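# Six arms hang a marquee roof onto four posts

## Task

Put the marquee roof onto its four posts with the ball on its cap facing upward. Each of the four corner rings must slide fully down over the spike of a different post, and the centre of the roof must hang without touching anything. Afterwards the grippers must release and the arms must withdraw, and the roof has to stay in place with no robot holding it. Nothing else on the table should be shifted, leaned or knocked over, and no rigid item may leave the work area.

## Robot and tools

SETUP. Six identical i2rt Big YAM arms (arm1 to arm6) are mounted on a table whose top is about z=0.72 m. Each has six revolute joints, a two-finger gripper and a wrist camera. Foot positions in the scene frame (metres) and the heading of each foot (degrees, counter-clockwise from +x): arm1 (+0.29, +0.65) heading -102; arm2 (-0.22, +0.65) heading -85; arm3 (-0.31, -0.65) heading +99; arm4 (+0.24, -0.65) heading +83; arm5 (-0.70, -0.07) heading +8; arm6 (+0.70, +0.08) heading +166. So arm1 and arm2 sit on the +y edge facing roughly -y, arm3 and arm4 on the -y edge facing +y, arm5 on the -x end facing +x, arm6 on the +x end facing -x. Maximum hand reach is about 1.0 m from the joint1 axis.

FRAME. The scene frame has its origin on the floor and +z upward. The hand point lies midway between the fingertips; the hand's z axis runs along the fingers and the fingers open along its y axis. Two fixed room cameras, cam_high (overhead, wide) and cam_low (side view from about x=1.6, y=-0.7), plus one wrist camera per arm (arm1_cam_wrist ... arm6_cam_wrist) supply images; each is 672x504 pixels, origin top-left.

TOOL execute_actions. Arguments: "actions", a list holding zero or one action, and optional "cameras", a list of camera names (omit, null or ["all"] for every camera, [] for none). An action is an object keyed by arm name; under each arm put "joints", an object mapping joint names to absolute targets (not offsets). Each arm gets its own separate object; you may name any subset of its keys. Keys and ranges: joint1_rad -2.879..2.879 (rotates the whole arm around its foot, positive counter-clockwise seen from above, 0 = along the foot heading); joint2_rad 0..3.141 (shoulder; 0 has the upper arm lying back roughly horizontal, increasing lifts it up then forward); joint3_rad 0..3.019 (elbow; 0 folded, increasing straightens); joint4_rad -1.692..1.57 (wrist pitch, positive tips fingers up); joint5_rad -1.57..1.57 (wrist side swing, positive toward the arm's right); joint6_rad -2.094..2.094 (hand roll, positive clockwise viewed from behind the hand); gripper_m 0..0.093 metres of fingertip opening. Units are radians and metres. Arm motions in one action begin together but finish independently, and joints move at different speeds, so the hand can sweep a wide path. Any unknown key or out-of-range number rejects the whole call and nothing moves. An empty actions list just reports state and pictures. The result gives each robot's joint_positions, joint_status and images; the "pictures" line lists camera names in image order.

TOOL wait: {"seconds": 0 to 10}; commands nothing new and returns the same report as an empty action.

TOOL zoom_image: {"camera": name, "region": [x0, y0, x1, y1]} in pixels of that camera's most recent full image, at most 504x504; gives a closer look.

TOOL read_manual: {"section": "licences"} returns only licence text; it moves nothing.

TOOL finished_scene: {"scene": number} closes the current scene irreversibly; call it only once the roof hangs on its own.

READING RESULTS. joint_status tells how each commanded motion ended. "off_target": stopped short and may still be pressing. "contact_stop" or "time_out": the joint gave up its target and holds where it stopped, though a timed-out joint may keep a nearby target and keep pushing (listed under on_its_own). "not_followed" or the line "joint command not followed" (often with a "cause:" line): a safety check blocked that arm's joint targets, usually to avoid self or arm-to-arm collision; the gripper part still runs, and the blocked targets may be retried on later actions. on_its_own lists what the arm is doing without this call's command; "held at" is the joint's target, not its position. To relieve a pushing joint, send it its reported position. A tiny change from the current position may produce no movement. A joint carrying weight can sag.

HEAT. A motor holding load warms up, even while you are thinking. A MOTOR HOT line appears from 85 °C; at 100 °C the arm loses power and drops (OVER-TEMPERATURE FAULT, joint_status "limit_stop_at_motor_heat"). Resend targets after it cools. Avoid long holds under load.

CALIBRATION. The prompt lists each camera's intrinsics K, distortion D, and T_world_to_cam (scene frame to camera); expect small errors (a few degrees, millimetres). Wrist camera poses depend on reported joints, so they are less precise.

AVOID. Arms do not stop on contact and can push hard; a hard squeeze between two robots ends the run, and the collision check ignores fingers, gripper housings and wrist cameras. Do not drop, slam or fling things, do not knock rigid objects off the work area, and do not disturb other items. Loose items may occasionally get nudged by outside forces. While the arms hold still during your thinking, the simulation keeps running, so keep replies brief when holding loads.

Each tool is called after "Call:" as name(argument=value, ...) on one line, values as JSON.

## Session

Call:
execute_actions(actions=[])

Scene clock: 0.00 s.
Motor temperatures (°C, as the motors report them): arm1=[22 20 21 22 23 22] | arm2=[23 22 22 21 23 24] | arm3=[20 20 22 21 23 21] | arm4=[20 22 21 23 23 23] | arm5=[20 22 21 23 23 21] | arm6=[21 22 23 23 20 23]
arm1.joint_positions: joint1_rad=+0.250 joint2_rad=+0.416 joint3_rad=+0.550 joint4_rad=-1.257 joint5_rad=+0.191 joint6_rad=-0.399 gripper_m=+0.094
arm1.joint_status: not commanded
arm1.hand: x=+0.2692 y=+0.4624 z=+0.9684 quat_wxyz=(-0.062, -0.524, -0.817, +0.232) (m; scene frame)
arm2.joint_positions: joint1_rad=-0.335 joint2_rad=+0.517 joint3_rad=+0.386 joint4_rad=-1.016 joint5_rad=-0.238 joint6_rad=+0.306 gripper_m=+0.095
arm2.joint_status: not commanded
arm2.hand: x=-0.2217 y=+0.4403 z=+0.9252 quat_wxyz=(-0.227, -0.826, -0.514, +0.047) (m; scene frame)
arm3.joint_positions: joint1_rad=+0.107 joint2_rad=+0.344 joint3_rad=+0.661 joint4_rad=-1.387 joint5_rad=+0.285 joint6_rad=+0.505 gripper_m=+0.094
arm3.joint_status: not commanded
arm3.hand: x=-0.3086 y=-0.4804 z=+1.0339 quat_wxyz=(-0.223, +0.569, -0.770, -0.180) (m; scene frame)
arm4.joint_positions: joint1_rad=-0.210 joint2_rad=+0.454 joint3_rad=+0.469 joint4_rad=-1.103 joint5_rad=-0.136 joint6_rad=-0.543 gripper_m=+0.095
arm4.joint_status: not commanded
arm4.hand: x=+0.2807 y=-0.4454 z=+0.9440 quat_wxyz=(-0.198, +0.771, -0.588, -0.142) (m; scene frame)
arm5.joint_positions: joint1_rad=+0.396 joint2_rad=+0.391 joint3_rad=+0.589 joint4_rad=-1.302 joint5_rad=+0.085 joint6_rad=+0.263 gripper_m=+0.095
arm5.joint_status: not commanded
arm5.hand: x=-0.5355 y=+0.0058 z=+1.0187 quat_wxyz=(-0.235, +0.110, -0.965, -0.048) (m; scene frame)
arm6.joint_positions: joint1_rad=-0.298 joint2_rad=+0.494 joint3_rad=+0.452 joint4_rad=-1.055 joint5_rad=-0.296 joint6_rad=-0.186 gripper_m=+0.095
arm6.joint_status: not commanded
arm6.hand: x=+0.4987 y=+0.1555 z=+0.9369 quat_wxyz=(+0.046, +0.947, -0.157, -0.276) (m; scene frame)
pictures: arm1_cam_wrist, arm2_cam_wrist, arm3_cam_wrist, arm4_cam_wrist, arm5_cam_wrist, arm6_cam_wrist, cam_high, cam_low
Images, in order (width x height): arm1_cam_wrist 672x504, arm2_cam_wrist 672x504, arm3_cam_wrist 672x504, arm4_cam_wrist 672x504, arm5_cam_wrist 672x504, arm6_cam_wrist 672x504, cam_high 672x504, cam_low 672x504.

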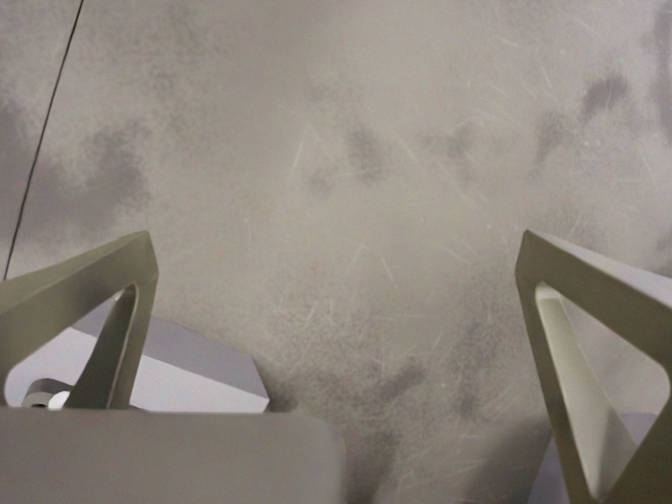

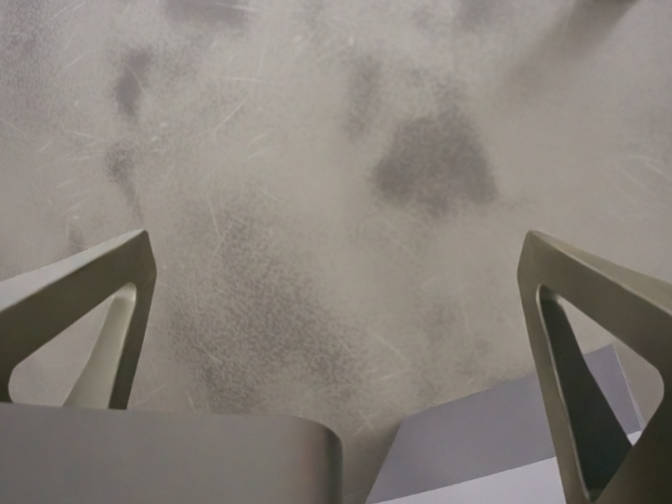

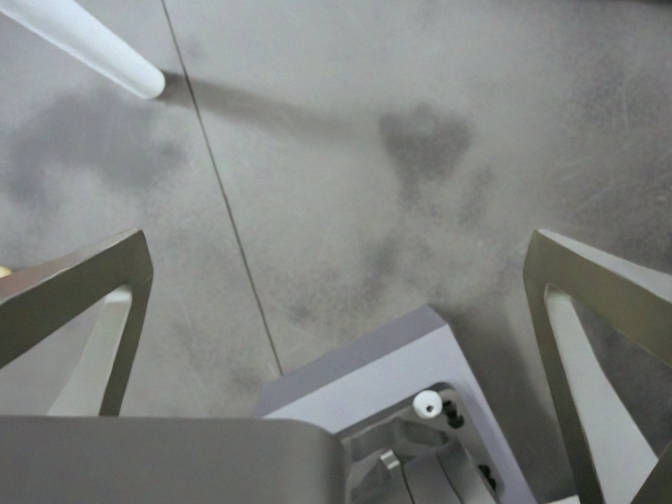

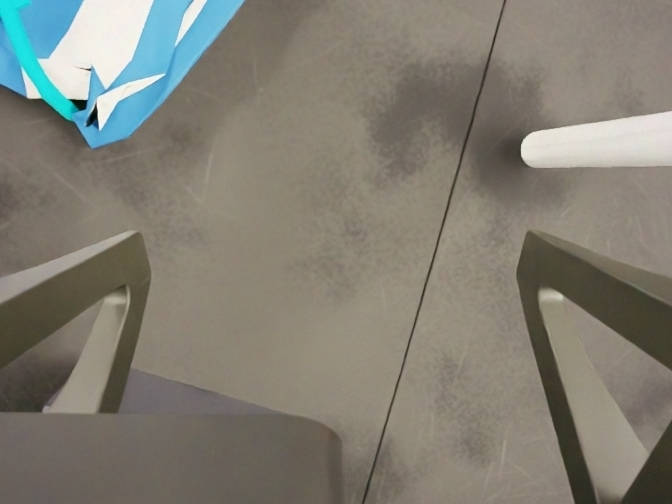

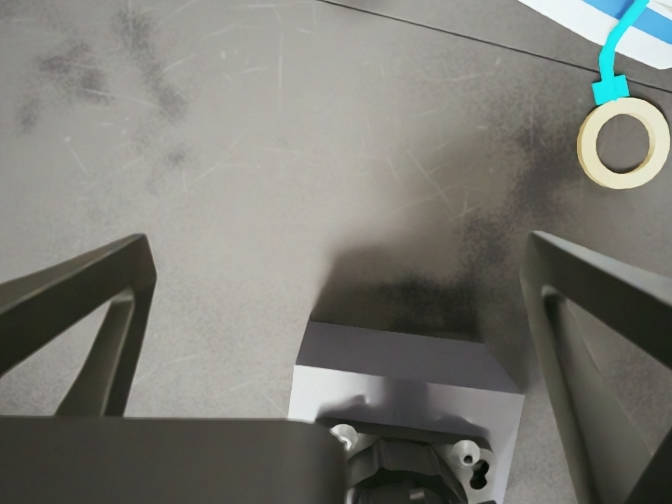

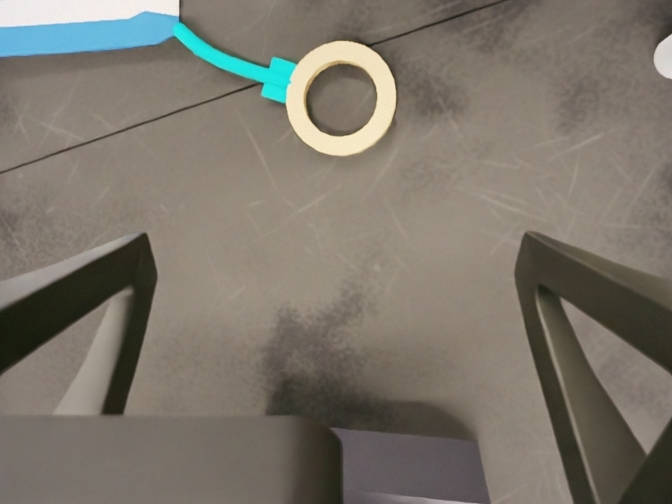

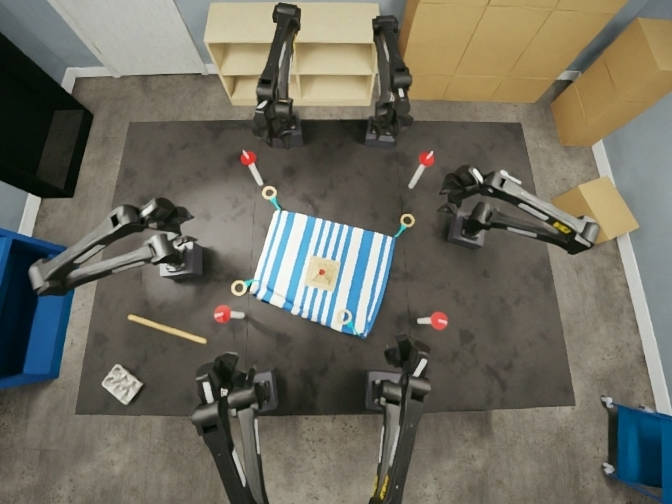

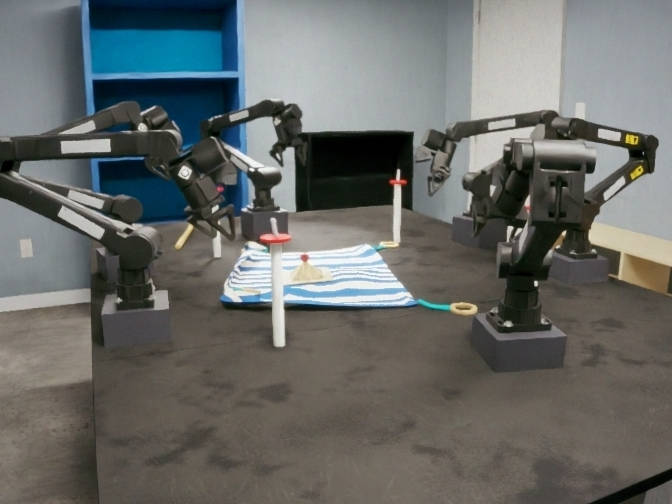

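Call:
zoom_image(camera="cam_high", region=[196, 140, 476, 350])

Call:
zoom_image(camera="cam_low", region=[180, 150, 500, 390])

Region (196, 140, 476, 350) of cam_high's 672x504 image, scaled by 1.800, with more detail than that image has; it fills the top 378 rows of this view, and the rest is white.

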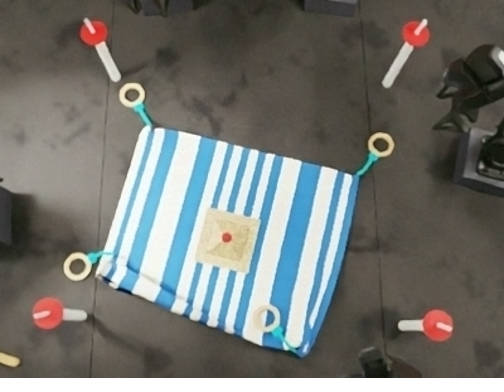

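Region (180, 150, 500, 390) of cam_low's 672x504 image, scaled by 1.575, with more detail than that image has; it fills the top 378 rows of this view, and the rest is white.

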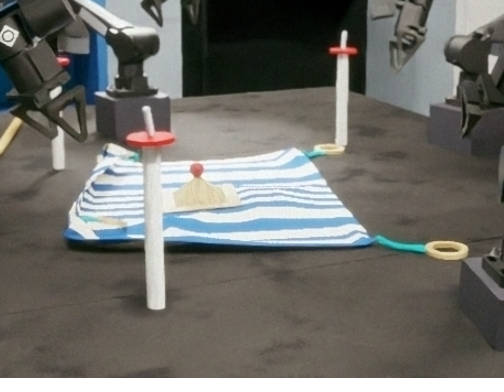

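Call:
execute_actions(actions=[{"arm1":{"joints":{"joint3_rad":1.3,"joint4_rad":0.5}},"arm3":{"joints":{"joint3_rad":1.3,"joint4_rad":0.5}},"arm2":{"joints":{"joint1_rad":-0.363,"joint2_rad":0.8,"joint3_rad":0.87,"joint4_rad":-1.6,"joint5_rad":0,"joint6_rad":-0.8}},"arm4":{"joints":{"joint1_rad":0.616,"joint2_rad":0.9,"joint3_rad":0.86,"joint4_rad":-1.1,"joint5_rad":0,"joint6_rad":-0.17}},"arm5":{"joints":{"joint1_rad":-0.545,"joint2_rad":1.0,"joint3_rad":0.624,"joint4_rad":-1.2,"joint5_rad":0,"joint6_rad":-0.87}},"arm6":{"joints":{"joint1_rad":0.01,"joint2_rad":1.283,"joint3_rad":0.7,"joint4_rad":-0.988,"joint5_rad":0,"joint6_rad":-1.22}}}], cameras=[])

Call:
execute_actions(actions=[{"arm2":{"joints":{"joint2_rad":1.234,"joint3_rad":1.12,"joint4_rad":-1.457}},"arm4":{"joints":{"joint2_rad":1.454,"joint4_rad":-0.977}},"arm5":{"joints":{"joint2_rad":1.311,"joint4_rad":-0.884}}}], cameras=["arm2_cam_wrist","arm4_cam_wrist","arm5_cam_wrist","arm6_cam_wrist","cam_high"])

Scene clock: 19.93 s.
Motor temperatures (°C, as the motors report them): arm1=[22 20 26 22 23 22] | arm2=[23 22 29 21 23 24] | arm3=[20 20 28 21 23 21] | arm4=[20 22 27 23 23 23] | arm5=[20 22 28 23 23 21] | arm6=[21 22 28 23 20 23]
arm1.joint_positions: joint1_rad=+0.250 joint2_rad=+0.418 joint3_rad=+1.289 joint4_rad=+0.489 joint5_rad=+0.191 joint6_rad=-0.399 gripper_m=+0.094
arm1.joint_status: all done
arm1.hand: x=+0.2445 y=+0.6516 z=+1.6649 quat_wxyz=(-0.572, -0.140, -0.034, +0.807) (m; scene frame)
arm2.joint_positions: joint1_rad=-0.349 joint2_rad=+0.797 joint3_rad=+0.830 joint4_rad=-1.589 joint5_rad=-0.004 joint6_rad=-0.787 gripper_m=+0.095
arm2.joint_status: all done
arm2.hand: x=-0.2612 y=+0.4596 z=+1.0337 quat_wxyz=(-0.002, -0.478, -0.878, -0.002) (m; scene frame)
arm3.joint_positions: joint1_rad=+0.107 joint2_rad=+0.349 joint3_rad=+1.276 joint4_rad=+0.485 joint5_rad=+0.285 joint6_rad=+0.505 gripper_m=+0.094
arm3.joint_status: all done
arm3.hand: x=-0.2480 y=-0.6898 z=+1.6647 quat_wxyz=(-0.386, -0.066, -0.144, -0.909) (m; scene frame)
arm4.joint_positions: joint1_rad=+0.610 joint2_rad=+0.899 joint3_rad=+0.814 joint4_rad=-1.103 joint5_rad=+0.000 joint6_rad=-0.185 gripper_m=+0.095
arm4.joint_status: all done
arm4.hand: x=+0.0876 y=-0.3764 z=+1.0047 quat_wxyz=(-0.109, +0.890, -0.417, -0.151) (m; scene frame)
arm5.joint_positions: joint1_rad=-0.537 joint2_rad=+0.992 joint3_rad=+0.589 joint4_rad=-1.214 joint5_rad=+0.002 joint6_rad=-0.862 gripper_m=+0.095
arm5.joint_status: all done
arm5.hand: x=-0.5086 y=-0.1576 z=+0.9146 quat_wxyz=(+0.014, +0.218, -0.976, -0.012) (m; scene frame)
arm6.joint_positions: joint1_rad=+0.003 joint2_rad=+1.281 joint3_rad=+0.680 joint4_rad=-0.992 joint5_rad=-0.003 joint6_rad=-1.210 gripper_m=+0.095
arm6.joint_status: all done
arm6.hand: x=+0.4240 y=+0.1609 z=+0.8470 quat_wxyz=(+0.006, +0.895, +0.447, +0.001) (m; scene frame)
pictures: none
No camera images: the call's "cameras" was empty. Leave "cameras" out to get every camera's image.

Scene clock: 21.27 s.
Motor temperatures (°C, as the motors report them): arm1=[22 20 26 22 23 22] | arm2=[23 22 29 21 23 24] | arm3=[20 20 28 21 23 21] | arm4=[20 22 27 23 23 23] | arm5=[20 22 28 23 23 21] | arm6=[21 22 28 23 20 23]
arm1.joint_positions: joint1_rad=+0.250 joint2_rad=+0.418 joint3_rad=+1.289 joint4_rad=+0.489 joint5_rad=+0.191 joint6_rad=-0.399 gripper_m=+0.094
arm1.joint_status: not commanded
arm1.hand: x=+0.2445 y=+0.6516 z=+1.6649 quat_wxyz=(-0.572, -0.140, -0.034, +0.807) (m; scene frame)
arm2.joint_positions: joint1_rad=-0.349 joint2_rad=+1.243 joint3_rad=+1.087 joint4_rad=-1.464 joint5_rad=-0.004 joint6_rad=-0.788 gripper_m=+0.095
arm2.joint_status: all done
arm2.hand: x=-0.2906 y=+0.3245 z=+1.0218 quat_wxyz=(+0.007, -0.478, -0.878, -0.032) (m; scene frame)
arm3.joint_positions: joint1_rad=+0.107 joint2_rad=+0.349 joint3_rad=+1.276 joint4_rad=+0.485 joint5_rad=+0.285 joint6_rad=+0.505 gripper_m=+0.094
arm3.joint_status: not commanded
arm3.hand: x=-0.2480 y=-0.6898 z=+1.6647 quat_wxyz=(-0.386, -0.066, -0.144, -0.909) (m; scene frame)
arm4.joint_positions: joint1_rad=+0.610 joint2_rad=+1.449 joint3_rad=+0.814 joint4_rad=-0.991 joint5_rad=+0.000 joint6_rad=-0.185 gripper_m=+0.095
arm4.joint_status: all done
arm4.hand: x=+0.0757 y=-0.3552 z=+0.8383 quat_wxyz=(+0.018, +0.905, -0.424, +0.026) (m; scene frame)
arm5.joint_positions: joint1_rad=-0.537 joint2_rad=+1.304 joint3_rad=+0.589 joint4_rad=-0.901 joint5_rad=+0.002 joint6_rad=-0.863 gripper_m=+0.095
arm5.joint_status: all done
arm5.hand: x=-0.4592 y=-0.1795 z=+0.8437 quat_wxyz=(+0.013, +0.218, -0.976, -0.011) (m; scene frame)
arm6.joint_positions: joint1_rad=+0.003 joint2_rad=+1.281 joint3_rad=+0.680 joint4_rad=-0.992 joint5_rad=-0.003 joint6_rad=-1.211 gripper_m=+0.095
arm6.joint_status: not commanded
arm6.hand: x=+0.4240 y=+0.1609 z=+0.8470 quat_wxyz=(+0.006, +0.895, +0.447, +0.001) (m; scene frame)
pictures: arm2_cam_wrist, arm4_cam_wrist, arm5_cam_wrist, arm6_cam_wrist, cam_high
camera_calibration (this result's frames):
arm2_cam_wrist: T_world_to_cam=[[-0.833224, -0.549508, -0.061478, -0.000219414], [-0.464877, 0.635984, 0.615965, -0.963572], [-0.299379, 0.541817, -0.785371, 0.659626], [0, 0, 0, 1]] pos_world=[-0.250647, 0.2553, 1.11156]
arm4_cam_wrist: T_world_to_cam=[[0.76275, 0.646638, -0.00845595, 0.177457], [0.50016, -0.581579, 0.641565, -0.778351], [0.409943, -0.493583, -0.767022, 0.56082], [0, 0, 0, 1]] pos_world=[0.0240401, -0.290612, 0.931025]
arm5_cam_wrist: T_world_to_cam=[[0.41164, -0.910665, -0.0352529, 0.053144], [-0.722116, -0.349521, 0.596978, -0.89111], [-0.555969, -0.220283, -0.801482, 0.50211], [0, 0, 0, 1]] pos_world=[-0.386204, -0.152459, 0.936279]
arm6_cam_wrist: T_world_to_cam=[[-0.799767, 0.600246, -0.00886038, 0.248117], [0.485362, 0.655241, 0.578864, -0.797813], [0.353266, 0.458655, -0.815376, 0.593684], [0, 0, 0, 1]] pos_world=[0.375936, 0.101532, 0.948099]
Images, in order (width x height): arm2_cam_wrist 672x504, arm4_cam_wrist 672x504, arm5_cam_wrist 672x504, arm6_cam_wrist 672x504, cam_high 672x504.

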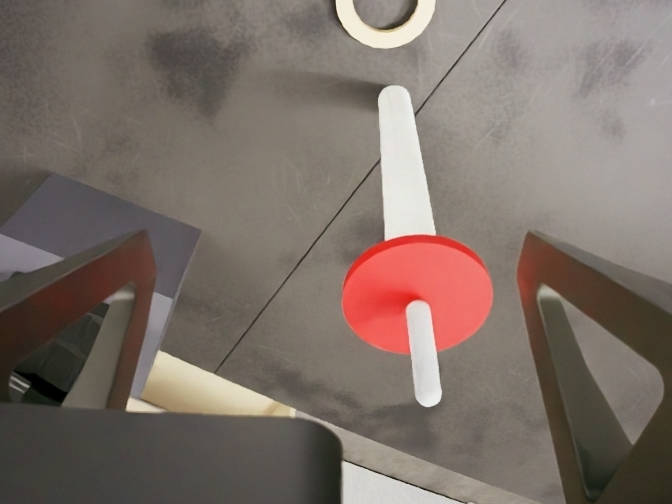

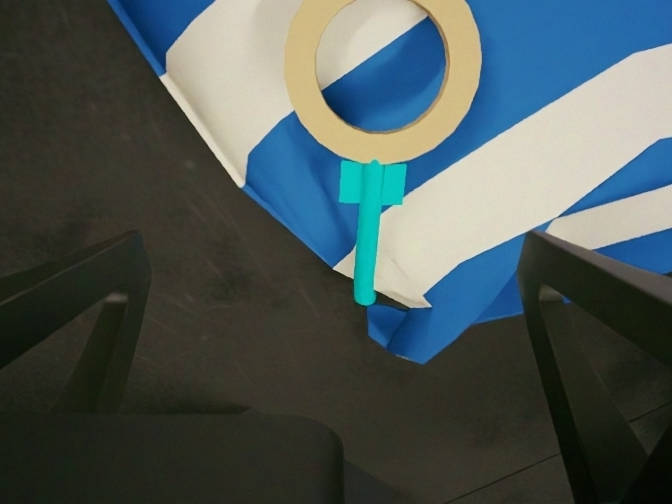

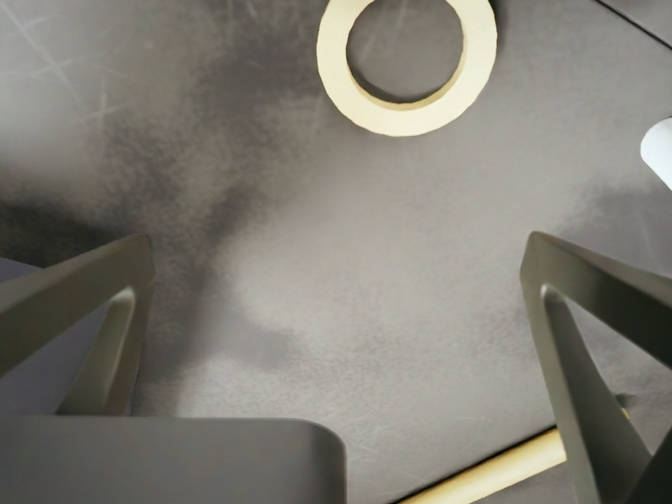

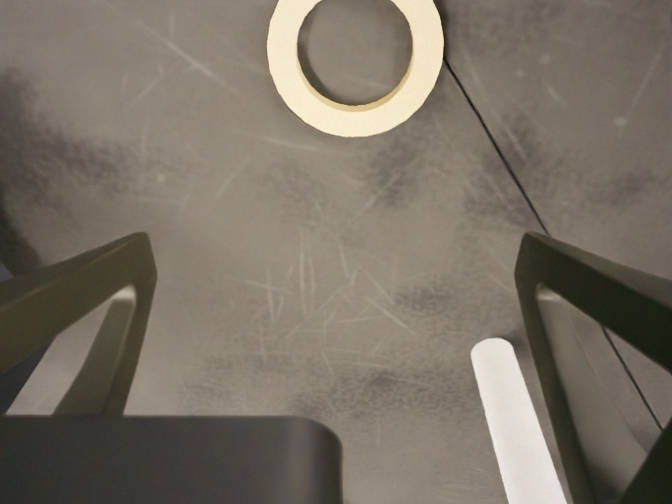

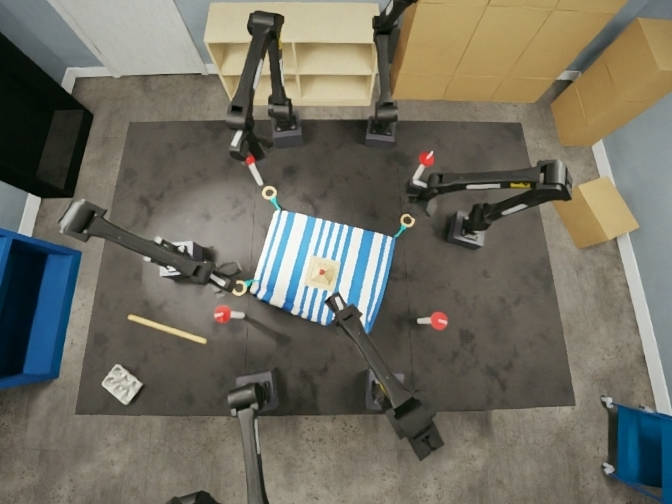

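Call:
execute_actions(actions=[{"arm2":{"joints":{"joint1_rad":-0.28,"joint2_rad":1.436,"joint3_rad":0.935,"joint4_rad":-1.17,"joint5_rad":0.16,"joint6_rad":-0.75}},"arm4":{"joints":{"joint1_rad":0.56,"joint2_rad":1.579,"joint3_rad":0.775,"joint4_rad":-0.745,"joint6_rad":-0.2}},"arm5":{"joints":{"joint2_rad":1.555,"joint3_rad":0.58,"joint4_rad":-0.575}},"arm6":{"joints":{"joint1_rad":0.07,"joint2_rad":1.486,"joint3_rad":0.628,"joint4_rad":-0.695}}}], cameras=[])

Call:
execute_actions(actions=[{"arm2":{"joints":{"joint2_rad":1.66,"joint3_rad":0.805,"joint4_rad":-0.81}}}], cameras=["arm2_cam_wrist","arm4_cam_wrist","arm5_cam_wrist","arm6_cam_wrist","cam_low"])

Scene clock: 28.33 s.
Motor temperatures (°C, as the motors report them): arm1=[22 20 25 22 23 22] | arm2=[23 22 30 21 23 24] | arm3=[20 20 27 21 23 21] | arm4=[20 23 27 23 23 23] | arm5=[20 22 28 23 23 21] | arm6=[21 23 27 23 20 23]
arm1.joint_positions: joint1_rad=+0.250 joint2_rad=+0.418 joint3_rad=+1.289 joint4_rad=+0.489 joint5_rad=+0.191 joint6_rad=-0.399 gripper_m=+0.094
arm1.joint_status: not commanded
arm1.hand: x=+0.2445 y=+0.6516 z=+1.6649 quat_wxyz=(-0.572, -0.140, -0.034, +0.807) (m; scene frame)
arm2.joint_positions: joint1_rad=-0.287 joint2_rad=+1.455 joint3_rad=+0.917 joint4_rad=-1.182 joint5_rad=+0.156 joint6_rad=-0.763 gripper_m=+0.095
arm2.joint_status: all done
arm2.hand: x=-0.2982 y=+0.3193 z=+0.8933 quat_wxyz=(+0.100, -0.453, -0.884, -0.053) (m; scene frame)
arm3.joint_positions: joint1_rad=+0.107 joint2_rad=+0.349 joint3_rad=+1.276 joint4_rad=+0.485 joint5_rad=+0.285 joint6_rad=+0.505 gripper_m=+0.094
arm3.joint_status: not commanded
arm3.hand: x=-0.2480 y=-0.6898 z=+1.6647 quat_wxyz=(-0.386, -0.066, -0.144, -0.909) (m; scene frame)
arm4.joint_positions: joint1_rad=+0.565 joint2_rad=+1.579 joint3_rad=+0.781 joint4_rad=-0.761 joint5_rad=+0.000 joint6_rad=-0.185 gripper_m=+0.095
arm4.joint_status: all done
arm4.hand: x=+0.0780 y=-0.3261 z=+0.7849 quat_wxyz=(-0.001, +0.896, -0.444, -0.002) (m; scene frame)
arm5.joint_positions: joint1_rad=-0.537 joint2_rad=+1.548 joint3_rad=+0.589 joint4_rad=-0.592 joint5_rad=+0.002 joint6_rad=-0.863 gripper_m=+0.095
arm5.joint_status: all done
arm5.hand: x=-0.4216 y=-0.1961 z=+0.7785 quat_wxyz=(-0.013, +0.218, -0.976, +0.008) (m; scene frame)
arm6.joint_positions: joint1_rad=+0.065 joint2_rad=+1.493 joint3_rad=+0.626 joint4_rad=-0.707 joint5_rad=-0.002 joint6_rad=-1.211 gripper_m=+0.095
arm6.joint_status: all done
arm6.hand: x=+0.4008 y=+0.1478 z=+0.7725 quat_wxyz=(-0.001, +0.880, +0.474, -0.006) (m; scene frame)
pictures: none
No camera images: the call's "cameras" was empty. Leave "cameras" out to get every camera's image.

Scene clock: 29.43 s.
Motor temperatures (°C, as the motors report them): arm1=[22 20 25 22 23 22] | arm2=[23 22 29 21 23 24] | arm3=[20 20 27 21 23 21] | arm4=[20 23 27 23 23 23] | arm5=[20 22 27 23 23 21] | arm6=[21 23 27 23 20 23]
arm1.joint_positions: joint1_rad=+0.250 joint2_rad=+0.418 joint3_rad=+1.289 joint4_rad=+0.489 joint5_rad=+0.191 joint6_rad=-0.399 gripper_m=+0.094
arm1.joint_status: not commanded
arm1.hand: x=+0.2445 y=+0.6516 z=+1.6649 quat_wxyz=(-0.572, -0.140, -0.034, +0.807) (m; scene frame)
arm2.joint_positions: joint1_rad=-0.287 joint2_rad=+1.673 joint3_rad=+0.793 joint4_rad=-0.822 joint5_rad=+0.156 joint6_rad=-0.762 gripper_m=+0.095
arm2.joint_status: all done
arm2.hand: x=-0.2981 y=+0.3190 z=+0.7797 quat_wxyz=(+0.097, -0.454, -0.884, -0.045) (m; scene frame)
arm3.joint_positions: joint1_rad=+0.107 joint2_rad=+0.349 joint3_rad=+1.276 joint4_rad=+0.485 joint5_rad=+0.285 joint6_rad=+0.505 gripper_m=+0.094
arm3.joint_status: not commanded
arm3.hand: x=-0.2480 y=-0.6898 z=+1.6647 quat_wxyz=(-0.386, -0.066, -0.144, -0.909) (m; scene frame)
arm4.joint_positions: joint1_rad=+0.565 joint2_rad=+1.579 joint3_rad=+0.781 joint4_rad=-0.761 joint5_rad=+0.000 joint6_rad=-0.185 gripper_m=+0.095
arm4.joint_status: not commanded
arm4.hand: x=+0.0780 y=-0.3261 z=+0.7849 quat_wxyz=(-0.001, +0.896, -0.444, -0.002) (m; scene frame)
arm5.joint_positions: joint1_rad=-0.537 joint2_rad=+1.548 joint3_rad=+0.589 joint4_rad=-0.592 joint5_rad=+0.002 joint6_rad=-0.863 gripper_m=+0.095
arm5.joint_status: not commanded
arm5.hand: x=-0.4216 y=-0.1961 z=+0.7785 quat_wxyz=(-0.013, +0.218, -0.976, +0.008) (m; scene frame)
arm6.joint_positions: joint1_rad=+0.065 joint2_rad=+1.493 joint3_rad=+0.626 joint4_rad=-0.707 joint5_rad=-0.002 joint6_rad=-1.211 gripper_m=+0.095
arm6.joint_status: not commanded
arm6.hand: x=+0.4008 y=+0.1478 z=+0.7725 quat_wxyz=(-0.001, +0.880, +0.474, -0.006) (m; scene frame)
pictures: arm2_cam_wrist, arm4_cam_wrist, arm5_cam_wrist, arm6_cam_wrist, cam_low
camera_calibration (this result's frames):
arm2_cam_wrist: T_world_to_cam=[[-0.80754, -0.589787, -0.00551026, -0.0474937], [-0.398726, 0.539006, 0.74195, -0.861989], [-0.434623, 0.601351, -0.670432, 0.321268], [0, 0, 0, 1]] pos_world=[-0.24242, 0.243411, 0.85468]
arm4_cam_wrist: T_world_to_cam=[[0.790551, 0.612378, 0.00478649, 0.132759], [0.492324, -0.640177, 0.589738, -0.706137], [0.364207, -0.463861, -0.807581, 0.578352], [0, 0, 0, 1]] pos_world=[0.0320567, -0.265077, 0.882866]
arm5_cam_wrist: T_world_to_cam=[[0.412036, -0.911073, 0.0131008, -0.0173377], [-0.756299, -0.33395, 0.562574, -0.815463], [-0.508171, -0.241709, -0.826643, 0.502679], [0, 0, 0, 1]] pos_world=[-0.354143, -0.166617, 0.874522]
arm6_cam_wrist: T_world_to_cam=[[-0.83547, 0.54945, 0.00976586, 0.244138], [0.454421, 0.680761, 0.574513, -0.722854], [0.309018, 0.484426, -0.818437, 0.563501], [0, 0, 0, 1]] pos_world=[0.358318, 0.084974, 0.874095]
Images, in order (width x height): arm2_cam_wrist 672x504, arm4_cam_wrist 672x504, arm5_cam_wrist 672x504, arm6_cam_wrist 672x504, cam_low 672x504.

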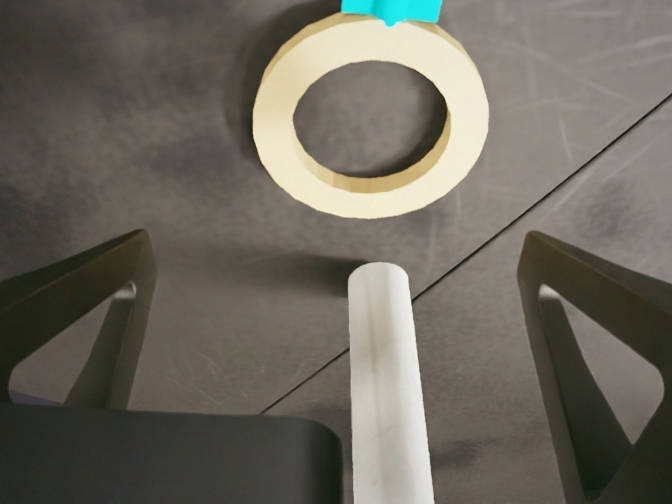

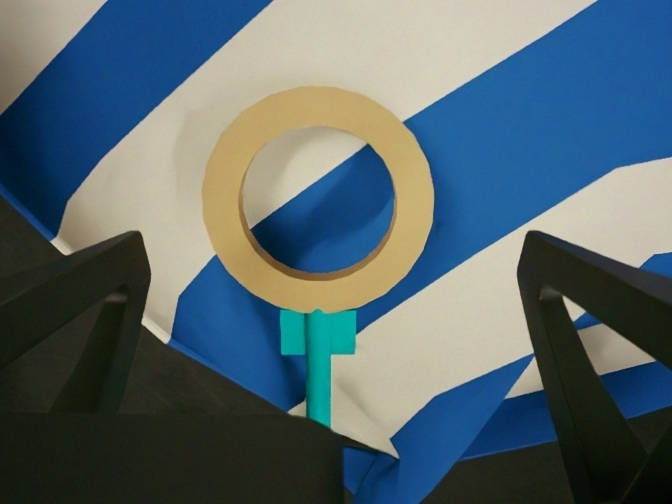

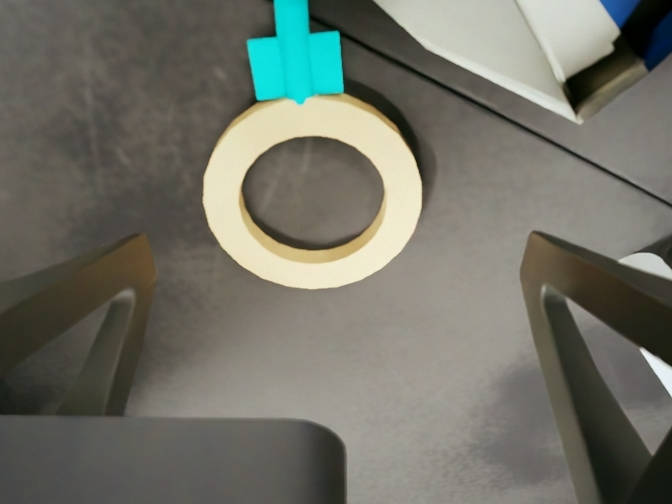

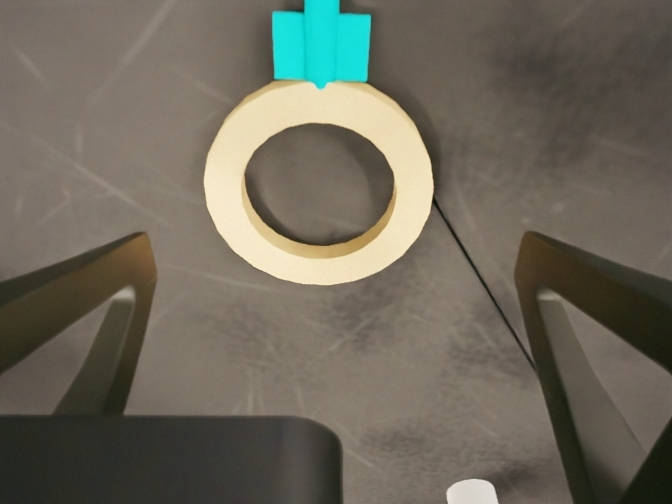

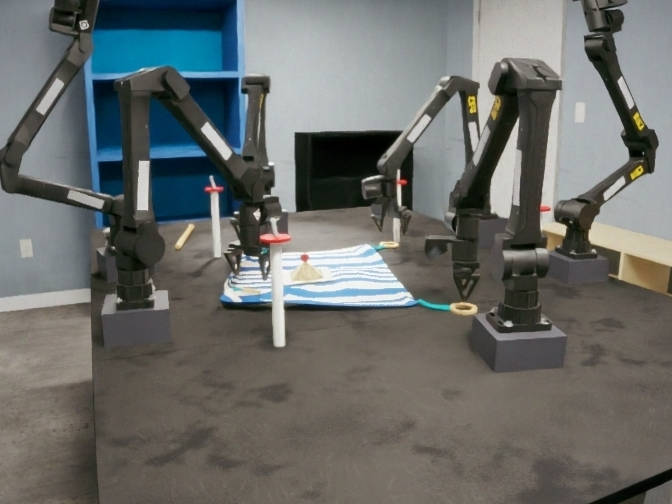

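Call:
execute_actions(actions=[{"arm2":{"joints":{"joint2_rad":1.828,"joint3_rad":0.815,"joint4_rad":-0.628}},"arm4":{"joints":{"joint1_rad":0.58,"joint2_rad":1.685,"joint3_rad":0.736,"joint4_rad":-0.612}},"arm5":{"joints":{"joint2_rad":1.73,"joint3_rad":0.55,"joint4_rad":-0.39}},"arm6":{"joints":{"joint1_rad":0.076,"joint2_rad":1.61,"joint3_rad":0.59,"joint4_rad":-0.533}}}], cameras=["arm2_cam_wrist","arm4_cam_wrist","arm5_cam_wrist","arm6_cam_wrist"])

Scene clock: 33.57 s.
Motor temperatures (°C, as the motors report them): arm1=[22 20 25 22 23 22] | arm2=[23 23 29 21 23 24] | arm3=[20 20 27 21 23 21] | arm4=[20 23 27 23 23 23] | arm5=[20 22 26 23 23 21] | arm6=[21 23 27 23 20 23]
arm1.joint_positions: joint1_rad=+0.250 joint2_rad=+0.418 joint3_rad=+1.289 joint4_rad=+0.489 joint5_rad=+0.191 joint6_rad=-0.399 gripper_m=+0.094
arm1.joint_status: not commanded
arm1.hand: x=+0.2445 y=+0.6516 z=+1.6649 quat_wxyz=(-0.572, -0.140, -0.034, +0.807) (m; scene frame)
arm2.joint_positions: joint1_rad=-0.287 joint2_rad=+1.808 joint3_rad=+0.802 joint4_rad=-0.657 joint5_rad=+0.156 joint6_rad=-0.764 gripper_m=+0.095
arm2.joint_status: all done
arm2.hand: x=-0.3007 y=+0.3010 z=+0.7322 quat_wxyz=(+0.091, -0.455, -0.885, -0.027) (m; scene frame)
arm3.joint_positions: joint1_rad=+0.107 joint2_rad=+0.349 joint3_rad=+1.276 joint4_rad=+0.485 joint5_rad=+0.285 joint6_rad=+0.505 gripper_m=+0.094
arm3.joint_status: not commanded
arm3.hand: x=-0.2480 y=-0.6898 z=+1.6647 quat_wxyz=(-0.386, -0.066, -0.144, -0.909) (m; scene frame)
arm4.joint_positions: joint1_rad=+0.568 joint2_rad=+1.681 joint3_rad=+0.744 joint4_rad=-0.629 joint5_rad=+0.000 joint6_rad=-0.185 gripper_m=+0.095
arm4.joint_status: all done
arm4.hand: x=+0.0789 y=-0.3301 z=+0.7414 quat_wxyz=(+0.001, +0.897, -0.443, +0.001) (m; scene frame)
arm5.joint_positions: joint1_rad=-0.538 joint2_rad=+1.702 joint3_rad=+0.561 joint4_rad=-0.432 joint5_rad=-0.004 joint6_rad=-0.869 gripper_m=+0.095
arm5.joint_status: all done
arm5.hand: x=-0.4278 y=-0.1926 z=+0.7304 quat_wxyz=(-0.006, +0.220, -0.975, -0.001) (m; scene frame)
arm6.joint_positions: joint1_rad=+0.066 joint2_rad=+1.606 joint3_rad=+0.593 joint4_rad=-0.546 joint5_rad=-0.001 joint6_rad=-1.212 gripper_m=+0.095
arm6.joint_status: all done
arm6.hand: x=+0.3988 y=+0.1480 z=+0.7329 quat_wxyz=(-0.006, +0.880, +0.475, -0.011) (m; scene frame)
pictures: arm2_cam_wrist, arm4_cam_wrist, arm5_cam_wrist, arm6_cam_wrist
camera_calibration (this result's frames):
arm2_cam_wrist: T_world_to_cam=[[-0.806234, -0.591225, 0.0209607, -0.0790492], [-0.396167, 0.565874, 0.723076, -0.811614], [-0.439361, 0.574664, -0.690451, 0.320395], [0, 0, 0, 1]] pos_world=[-0.244497, 0.228416, 0.809732]
arm4_cam_wrist: T_world_to_cam=[[0.788901, 0.61451, 0.00351734, 0.136439], [0.492309, -0.635427, 0.594865, -0.68572], [0.367786, -0.467558, -0.803818, 0.536724], [0, 0, 0, 1]] pos_world=[0.03255, -0.268618, 0.838859]
arm5_cam_wrist: T_world_to_cam=[[0.416443, -0.90914, -0.00636343, 0.005563], [-0.745166, -0.345326, 0.570506, -0.795085], [-0.520867, -0.232842, -0.821268, 0.453017], [0, 0, 0, 1]] pos_world=[-0.358825, -0.164025, 0.825685]
arm6_cam_wrist: T_world_to_cam=[[-0.836037, 0.548159, 0.023752, 0.232987], [0.461385, 0.678945, 0.571102, -0.699319], [0.296928, 0.488421, -0.820536, 0.537381], [0, 0, 0, 1]] pos_world=[0.357878, 0.0846173, 0.834789]
Images, in order (width x height): arm2_cam_wrist 672x504, arm4_cam_wrist 672x504, arm5_cam_wrist 672x504, arm6_cam_wrist 672x504.

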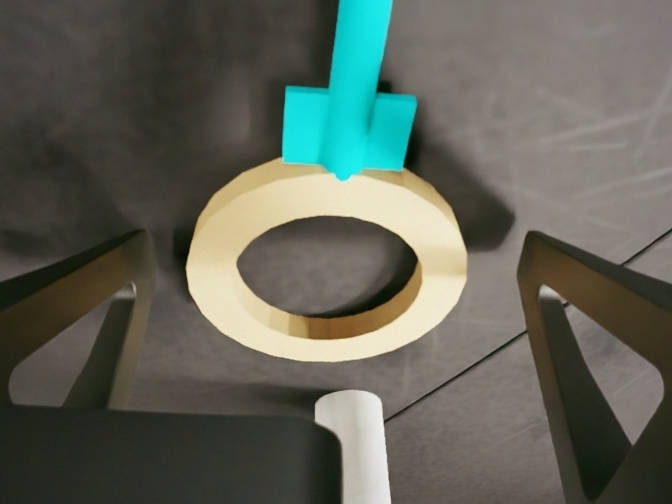

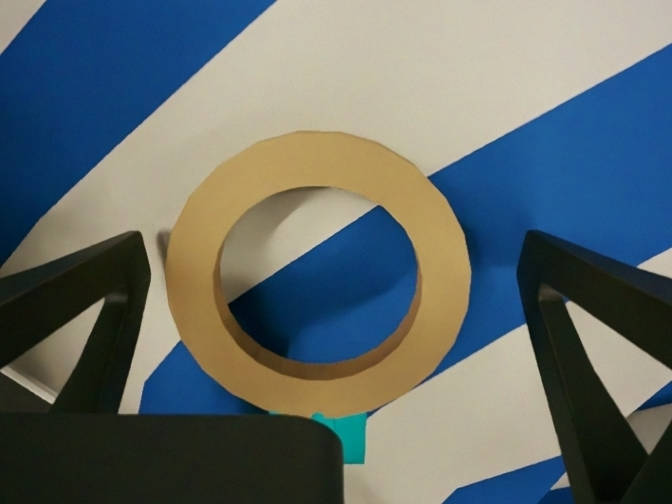

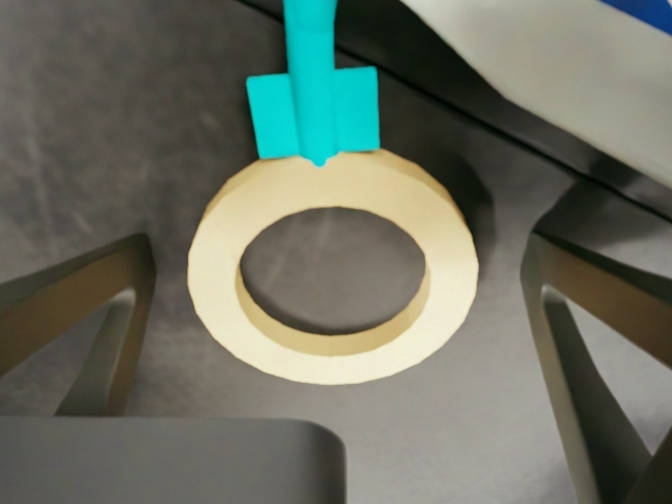

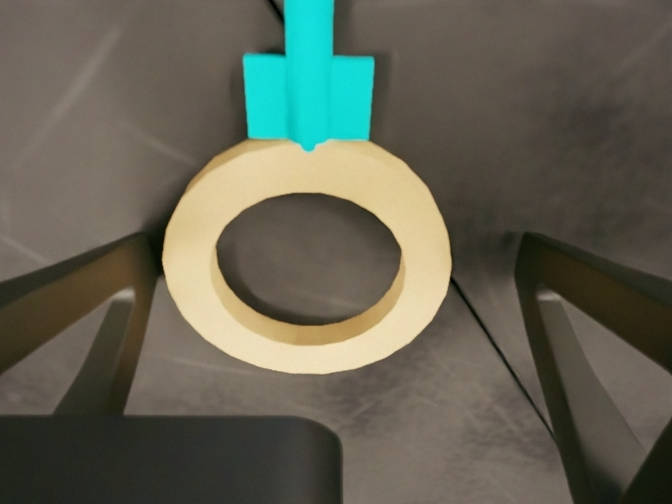

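Touching the table and well centred. Close.

Call:
execute_actions(actions=[{"arm2":{"joints":{"joint2_rad":1.8,"gripper_m":0.05}},"arm4":{"joints":{"gripper_m":0.05}},"arm5":{"joints":{"joint2_rad":1.705,"gripper_m":0.05}},"arm6":{"joints":{"gripper_m":0.05}}}], cameras=[])

Call:
execute_actions(actions=[{"arm2":{"joints":{"joint1_rad":-0.2,"joint2_rad":1.64,"joint3_rad":0.85,"joint4_rad":-0.85}},"arm4":{"joints":{"joint2_rad":1.5,"joint3_rad":0.83,"joint4_rad":-0.87}},"arm5":{"joints":{"joint2_rad":1.5,"joint3_rad":0.66,"joint4_rad":-0.7}},"arm6":{"joints":{"joint2_rad":1.45,"joint3_rad":0.7,"joint4_rad":-0.8}}}], cameras=["arm2_cam_wrist","arm4_cam_wrist","arm5_cam_wrist","arm6_cam_wrist","cam_low"])

Scene clock: 35.93 s.
Motor temperatures (°C, as the motors report them): arm1=[22 20 25 22 23 22] | arm2=[23 23 28 21 23 24] | arm3=[20 20 27 21 23 21] | arm4=[20 23 26 23 23 23] | arm5=[20 22 26 23 23 21] | arm6=[21 23 26 23 20 23]
arm1.joint_positions: joint1_rad=+0.250 joint2_rad=+0.418 joint3_rad=+1.289 joint4_rad=+0.489 joint5_rad=+0.191 joint6_rad=-0.399 gripper_m=+0.094
arm1.joint_status: not commanded
arm1.hand: x=+0.2445 y=+0.6516 z=+1.6649 quat_wxyz=(-0.572, -0.140, -0.034, +0.807) (m; scene frame)
arm2.joint_positions: joint1_rad=-0.287 joint2_rad=+1.808 joint3_rad=+0.802 joint4_rad=-0.648 joint5_rad=+0.157 joint6_rad=-0.764 gripper_m=+0.066
arm2.joint_status: gripper_m off_target (ended at +0.066, target +0.050); the others done
arm2.hand: x=-0.3012 y=+0.2990 z=+0.7320 quat_wxyz=(+0.090, -0.456, -0.885, -0.023) (m; scene frame)
arm3.joint_positions: joint1_rad=+0.107 joint2_rad=+0.349 joint3_rad=+1.276 joint4_rad=+0.485 joint5_rad=+0.285 joint6_rad=+0.505 gripper_m=+0.094
arm3.joint_status: not commanded
arm3.hand: x=-0.2480 y=-0.6898 z=+1.6647 quat_wxyz=(-0.386, -0.066, -0.144, -0.909) (m; scene frame)
arm4.joint_positions: joint1_rad=+0.568 joint2_rad=+1.681 joint3_rad=+0.744 joint4_rad=-0.629 joint5_rad=+0.000 joint6_rad=-0.186 gripper_m=+0.068
arm4.joint_status: gripper_m off_target (ended at +0.068, target +0.050)
arm4.hand: x=+0.0789 y=-0.3301 z=+0.7414 quat_wxyz=(+0.001, +0.897, -0.443, +0.001) (m; scene frame)
arm5.joint_positions: joint1_rad=-0.538 joint2_rad=+1.700 joint3_rad=+0.558 joint4_rad=-0.429 joint5_rad=-0.011 joint6_rad=-0.870 gripper_m=+0.068
arm5.joint_status: gripper_m off_target (ended at +0.068, target +0.050); the others done
arm5.hand: x=-0.4281 y=-0.1911 z=+0.7304 quat_wxyz=(-0.009, +0.221, -0.975, -0.003) (m; scene frame)
arm6.joint_positions: joint1_rad=+0.066 joint2_rad=+1.606 joint3_rad=+0.593 joint4_rad=-0.545 joint5_rad=-0.001 joint6_rad=-1.212 gripper_m=+0.068
arm6.joint_status: gripper_m off_target (ended at +0.068, target +0.050)
arm6.hand: x=+0.3987 y=+0.1480 z=+0.7329 quat_wxyz=(-0.007, +0.880, +0.475, -0.011) (m; scene frame)
pictures: none
No camera images: the call's "cameras" was empty. Leave "cameras" out to get every camera's image.

Scene clock: 37.00 s.
Motor temperatures (°C, as the motors report them): arm1=[22 20 25 22 23 22] | arm2=[23 23 28 21 23 24] | arm3=[20 20 27 21 23 21] | arm4=[20 23 26 23 23 23] | arm5=[20 22 26 23 23 21] | arm6=[21 23 26 23 20 23]
arm1.joint_positions: joint1_rad=+0.250 joint2_rad=+0.418 joint3_rad=+1.289 joint4_rad=+0.489 joint5_rad=+0.191 joint6_rad=-0.399 gripper_m=+0.094
arm1.joint_status: not commanded
arm1.hand: x=+0.2445 y=+0.6516 z=+1.6649 quat_wxyz=(-0.572, -0.140, -0.034, +0.807) (m; scene frame)
arm2.joint_positions: joint1_rad=-0.202 joint2_rad=+1.637 joint3_rad=+0.826 joint4_rad=-0.839 joint5_rad=+0.158 joint6_rad=-0.762 gripper_m=+0.066
arm2.joint_status: all done
arm2.hand: x=-0.2713 y=+0.2945 z=+0.7992 quat_wxyz=(+0.090, -0.419, -0.904, -0.016) (m; scene frame)
arm3.joint_positions: joint1_rad=+0.107 joint2_rad=+0.349 joint3_rad=+1.276 joint4_rad=+0.485 joint5_rad=+0.285 joint6_rad=+0.505 gripper_m=+0.094
arm3.joint_status: not commanded
arm3.hand: x=-0.2480 y=-0.6898 z=+1.6647 quat_wxyz=(-0.386, -0.066, -0.144, -0.909) (m; scene frame)
arm4.joint_positions: joint1_rad=+0.568 joint2_rad=+1.485 joint3_rad=+0.798 joint4_rad=-0.856 joint5_rad=+0.000 joint6_rad=-0.186 gripper_m=+0.068
arm4.joint_status: all done
arm4.hand: x=+0.0784 y=-0.3291 z=+0.8210 quat_wxyz=(-0.006, +0.897, -0.443, -0.008) (m; scene frame)
arm5.joint_positions: joint1_rad=-0.538 joint2_rad=+1.489 joint3_rad=+0.642 joint4_rad=-0.684 joint5_rad=-0.005 joint6_rad=-0.870 gripper_m=+0.068
arm5.joint_status: all done
arm5.hand: x=-0.4069 y=-0.2022 z=+0.8082 quat_wxyz=(-0.023, +0.220, -0.975, +0.012) (m; scene frame)
arm6.joint_positions: joint1_rad=+0.066 joint2_rad=+1.441 joint3_rad=+0.679 joint4_rad=-0.789 joint5_rad=-0.001 joint6_rad=-1.212 gripper_m=+0.068
arm6.joint_status: all done
arm6.hand: x=+0.3865 y=+0.1510 z=+0.8021 quat_wxyz=(-0.009, +0.880, +0.475, -0.014) (m; scene frame)
pictures: arm2_cam_wrist, arm4_cam_wrist, arm5_cam_wrist, arm6_cam_wrist, cam_low
camera_calibration (this result's frames):
arm2_cam_wrist: T_world_to_cam=[[-0.754381, -0.655668, 0.0317635, -0.0361619], [-0.440275, 0.541264, 0.716374, -0.844082], [-0.486896, 0.526434, -0.696993, 0.389873], [0, 0, 0, 1]] pos_world=[-0.20908, 0.227918, 0.877566]
arm4_cam_wrist: T_world_to_cam=[[0.78872, 0.614703, 0.00778514, 0.132533], [0.498404, -0.64681, 0.577261, -0.721939], [0.35988, -0.451418, -0.816522, 0.6177], [0, 0, 0, 1]] pos_world=[0.032988, -0.269585, 0.920082]
arm5_cam_wrist: T_world_to_cam=[[0.416313, -0.908898, 0.0242581, -0.0361517], [-0.766518, -0.336498, 0.547009, -0.815094], [-0.489013, -0.246321, -0.836775, 0.548295], [0, 0, 0, 1]] pos_world=[-0.341611, -0.172079, 0.90554]
arm6_cam_wrist: T_world_to_cam=[[-0.835991, 0.54781, 0.0319707, 0.212857], [0.466022, 0.678002, 0.568451, -0.734696], [0.289727, 0.490119, -0.822096, 0.600069], [0, 0, 0, 1]] pos_world=[0.346475, 0.0874151, 0.904148]
Images, in order (width x height): arm2_cam_wrist 672x504, arm4_cam_wrist 672x504, arm5_cam_wrist 672x504, arm6_cam_wrist 672x504, cam_low 672x504.

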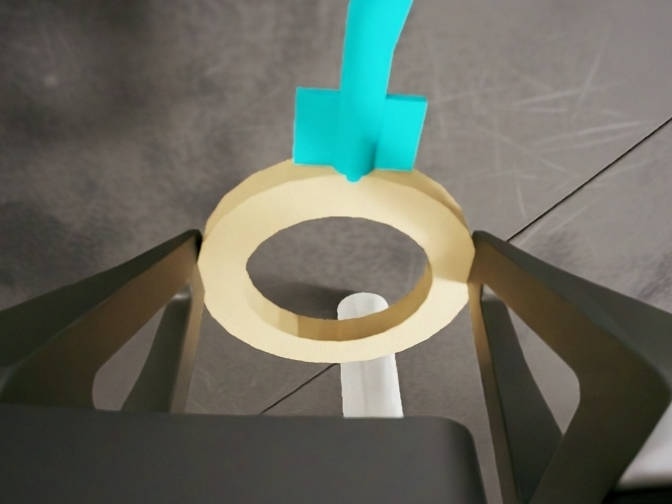

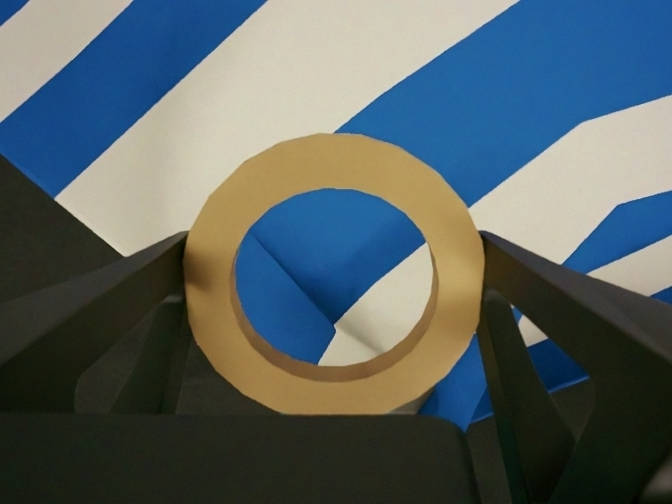

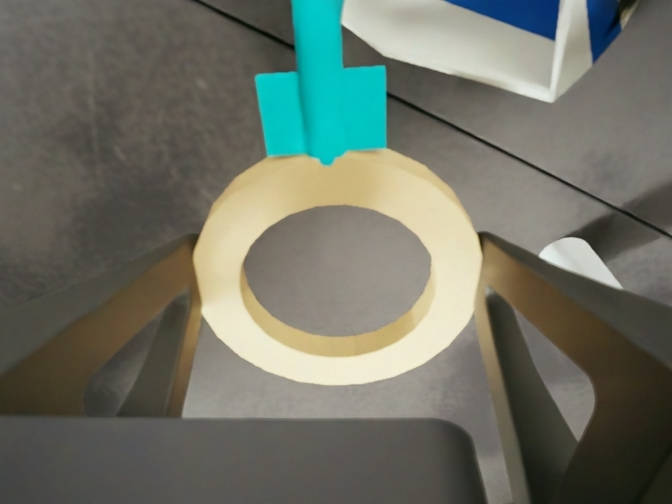

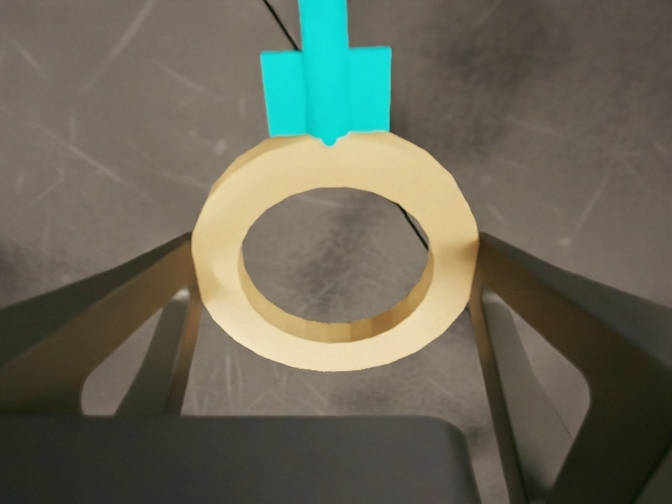

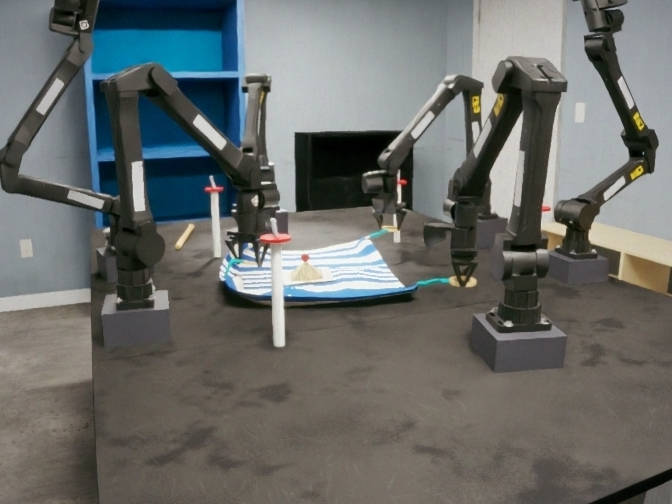

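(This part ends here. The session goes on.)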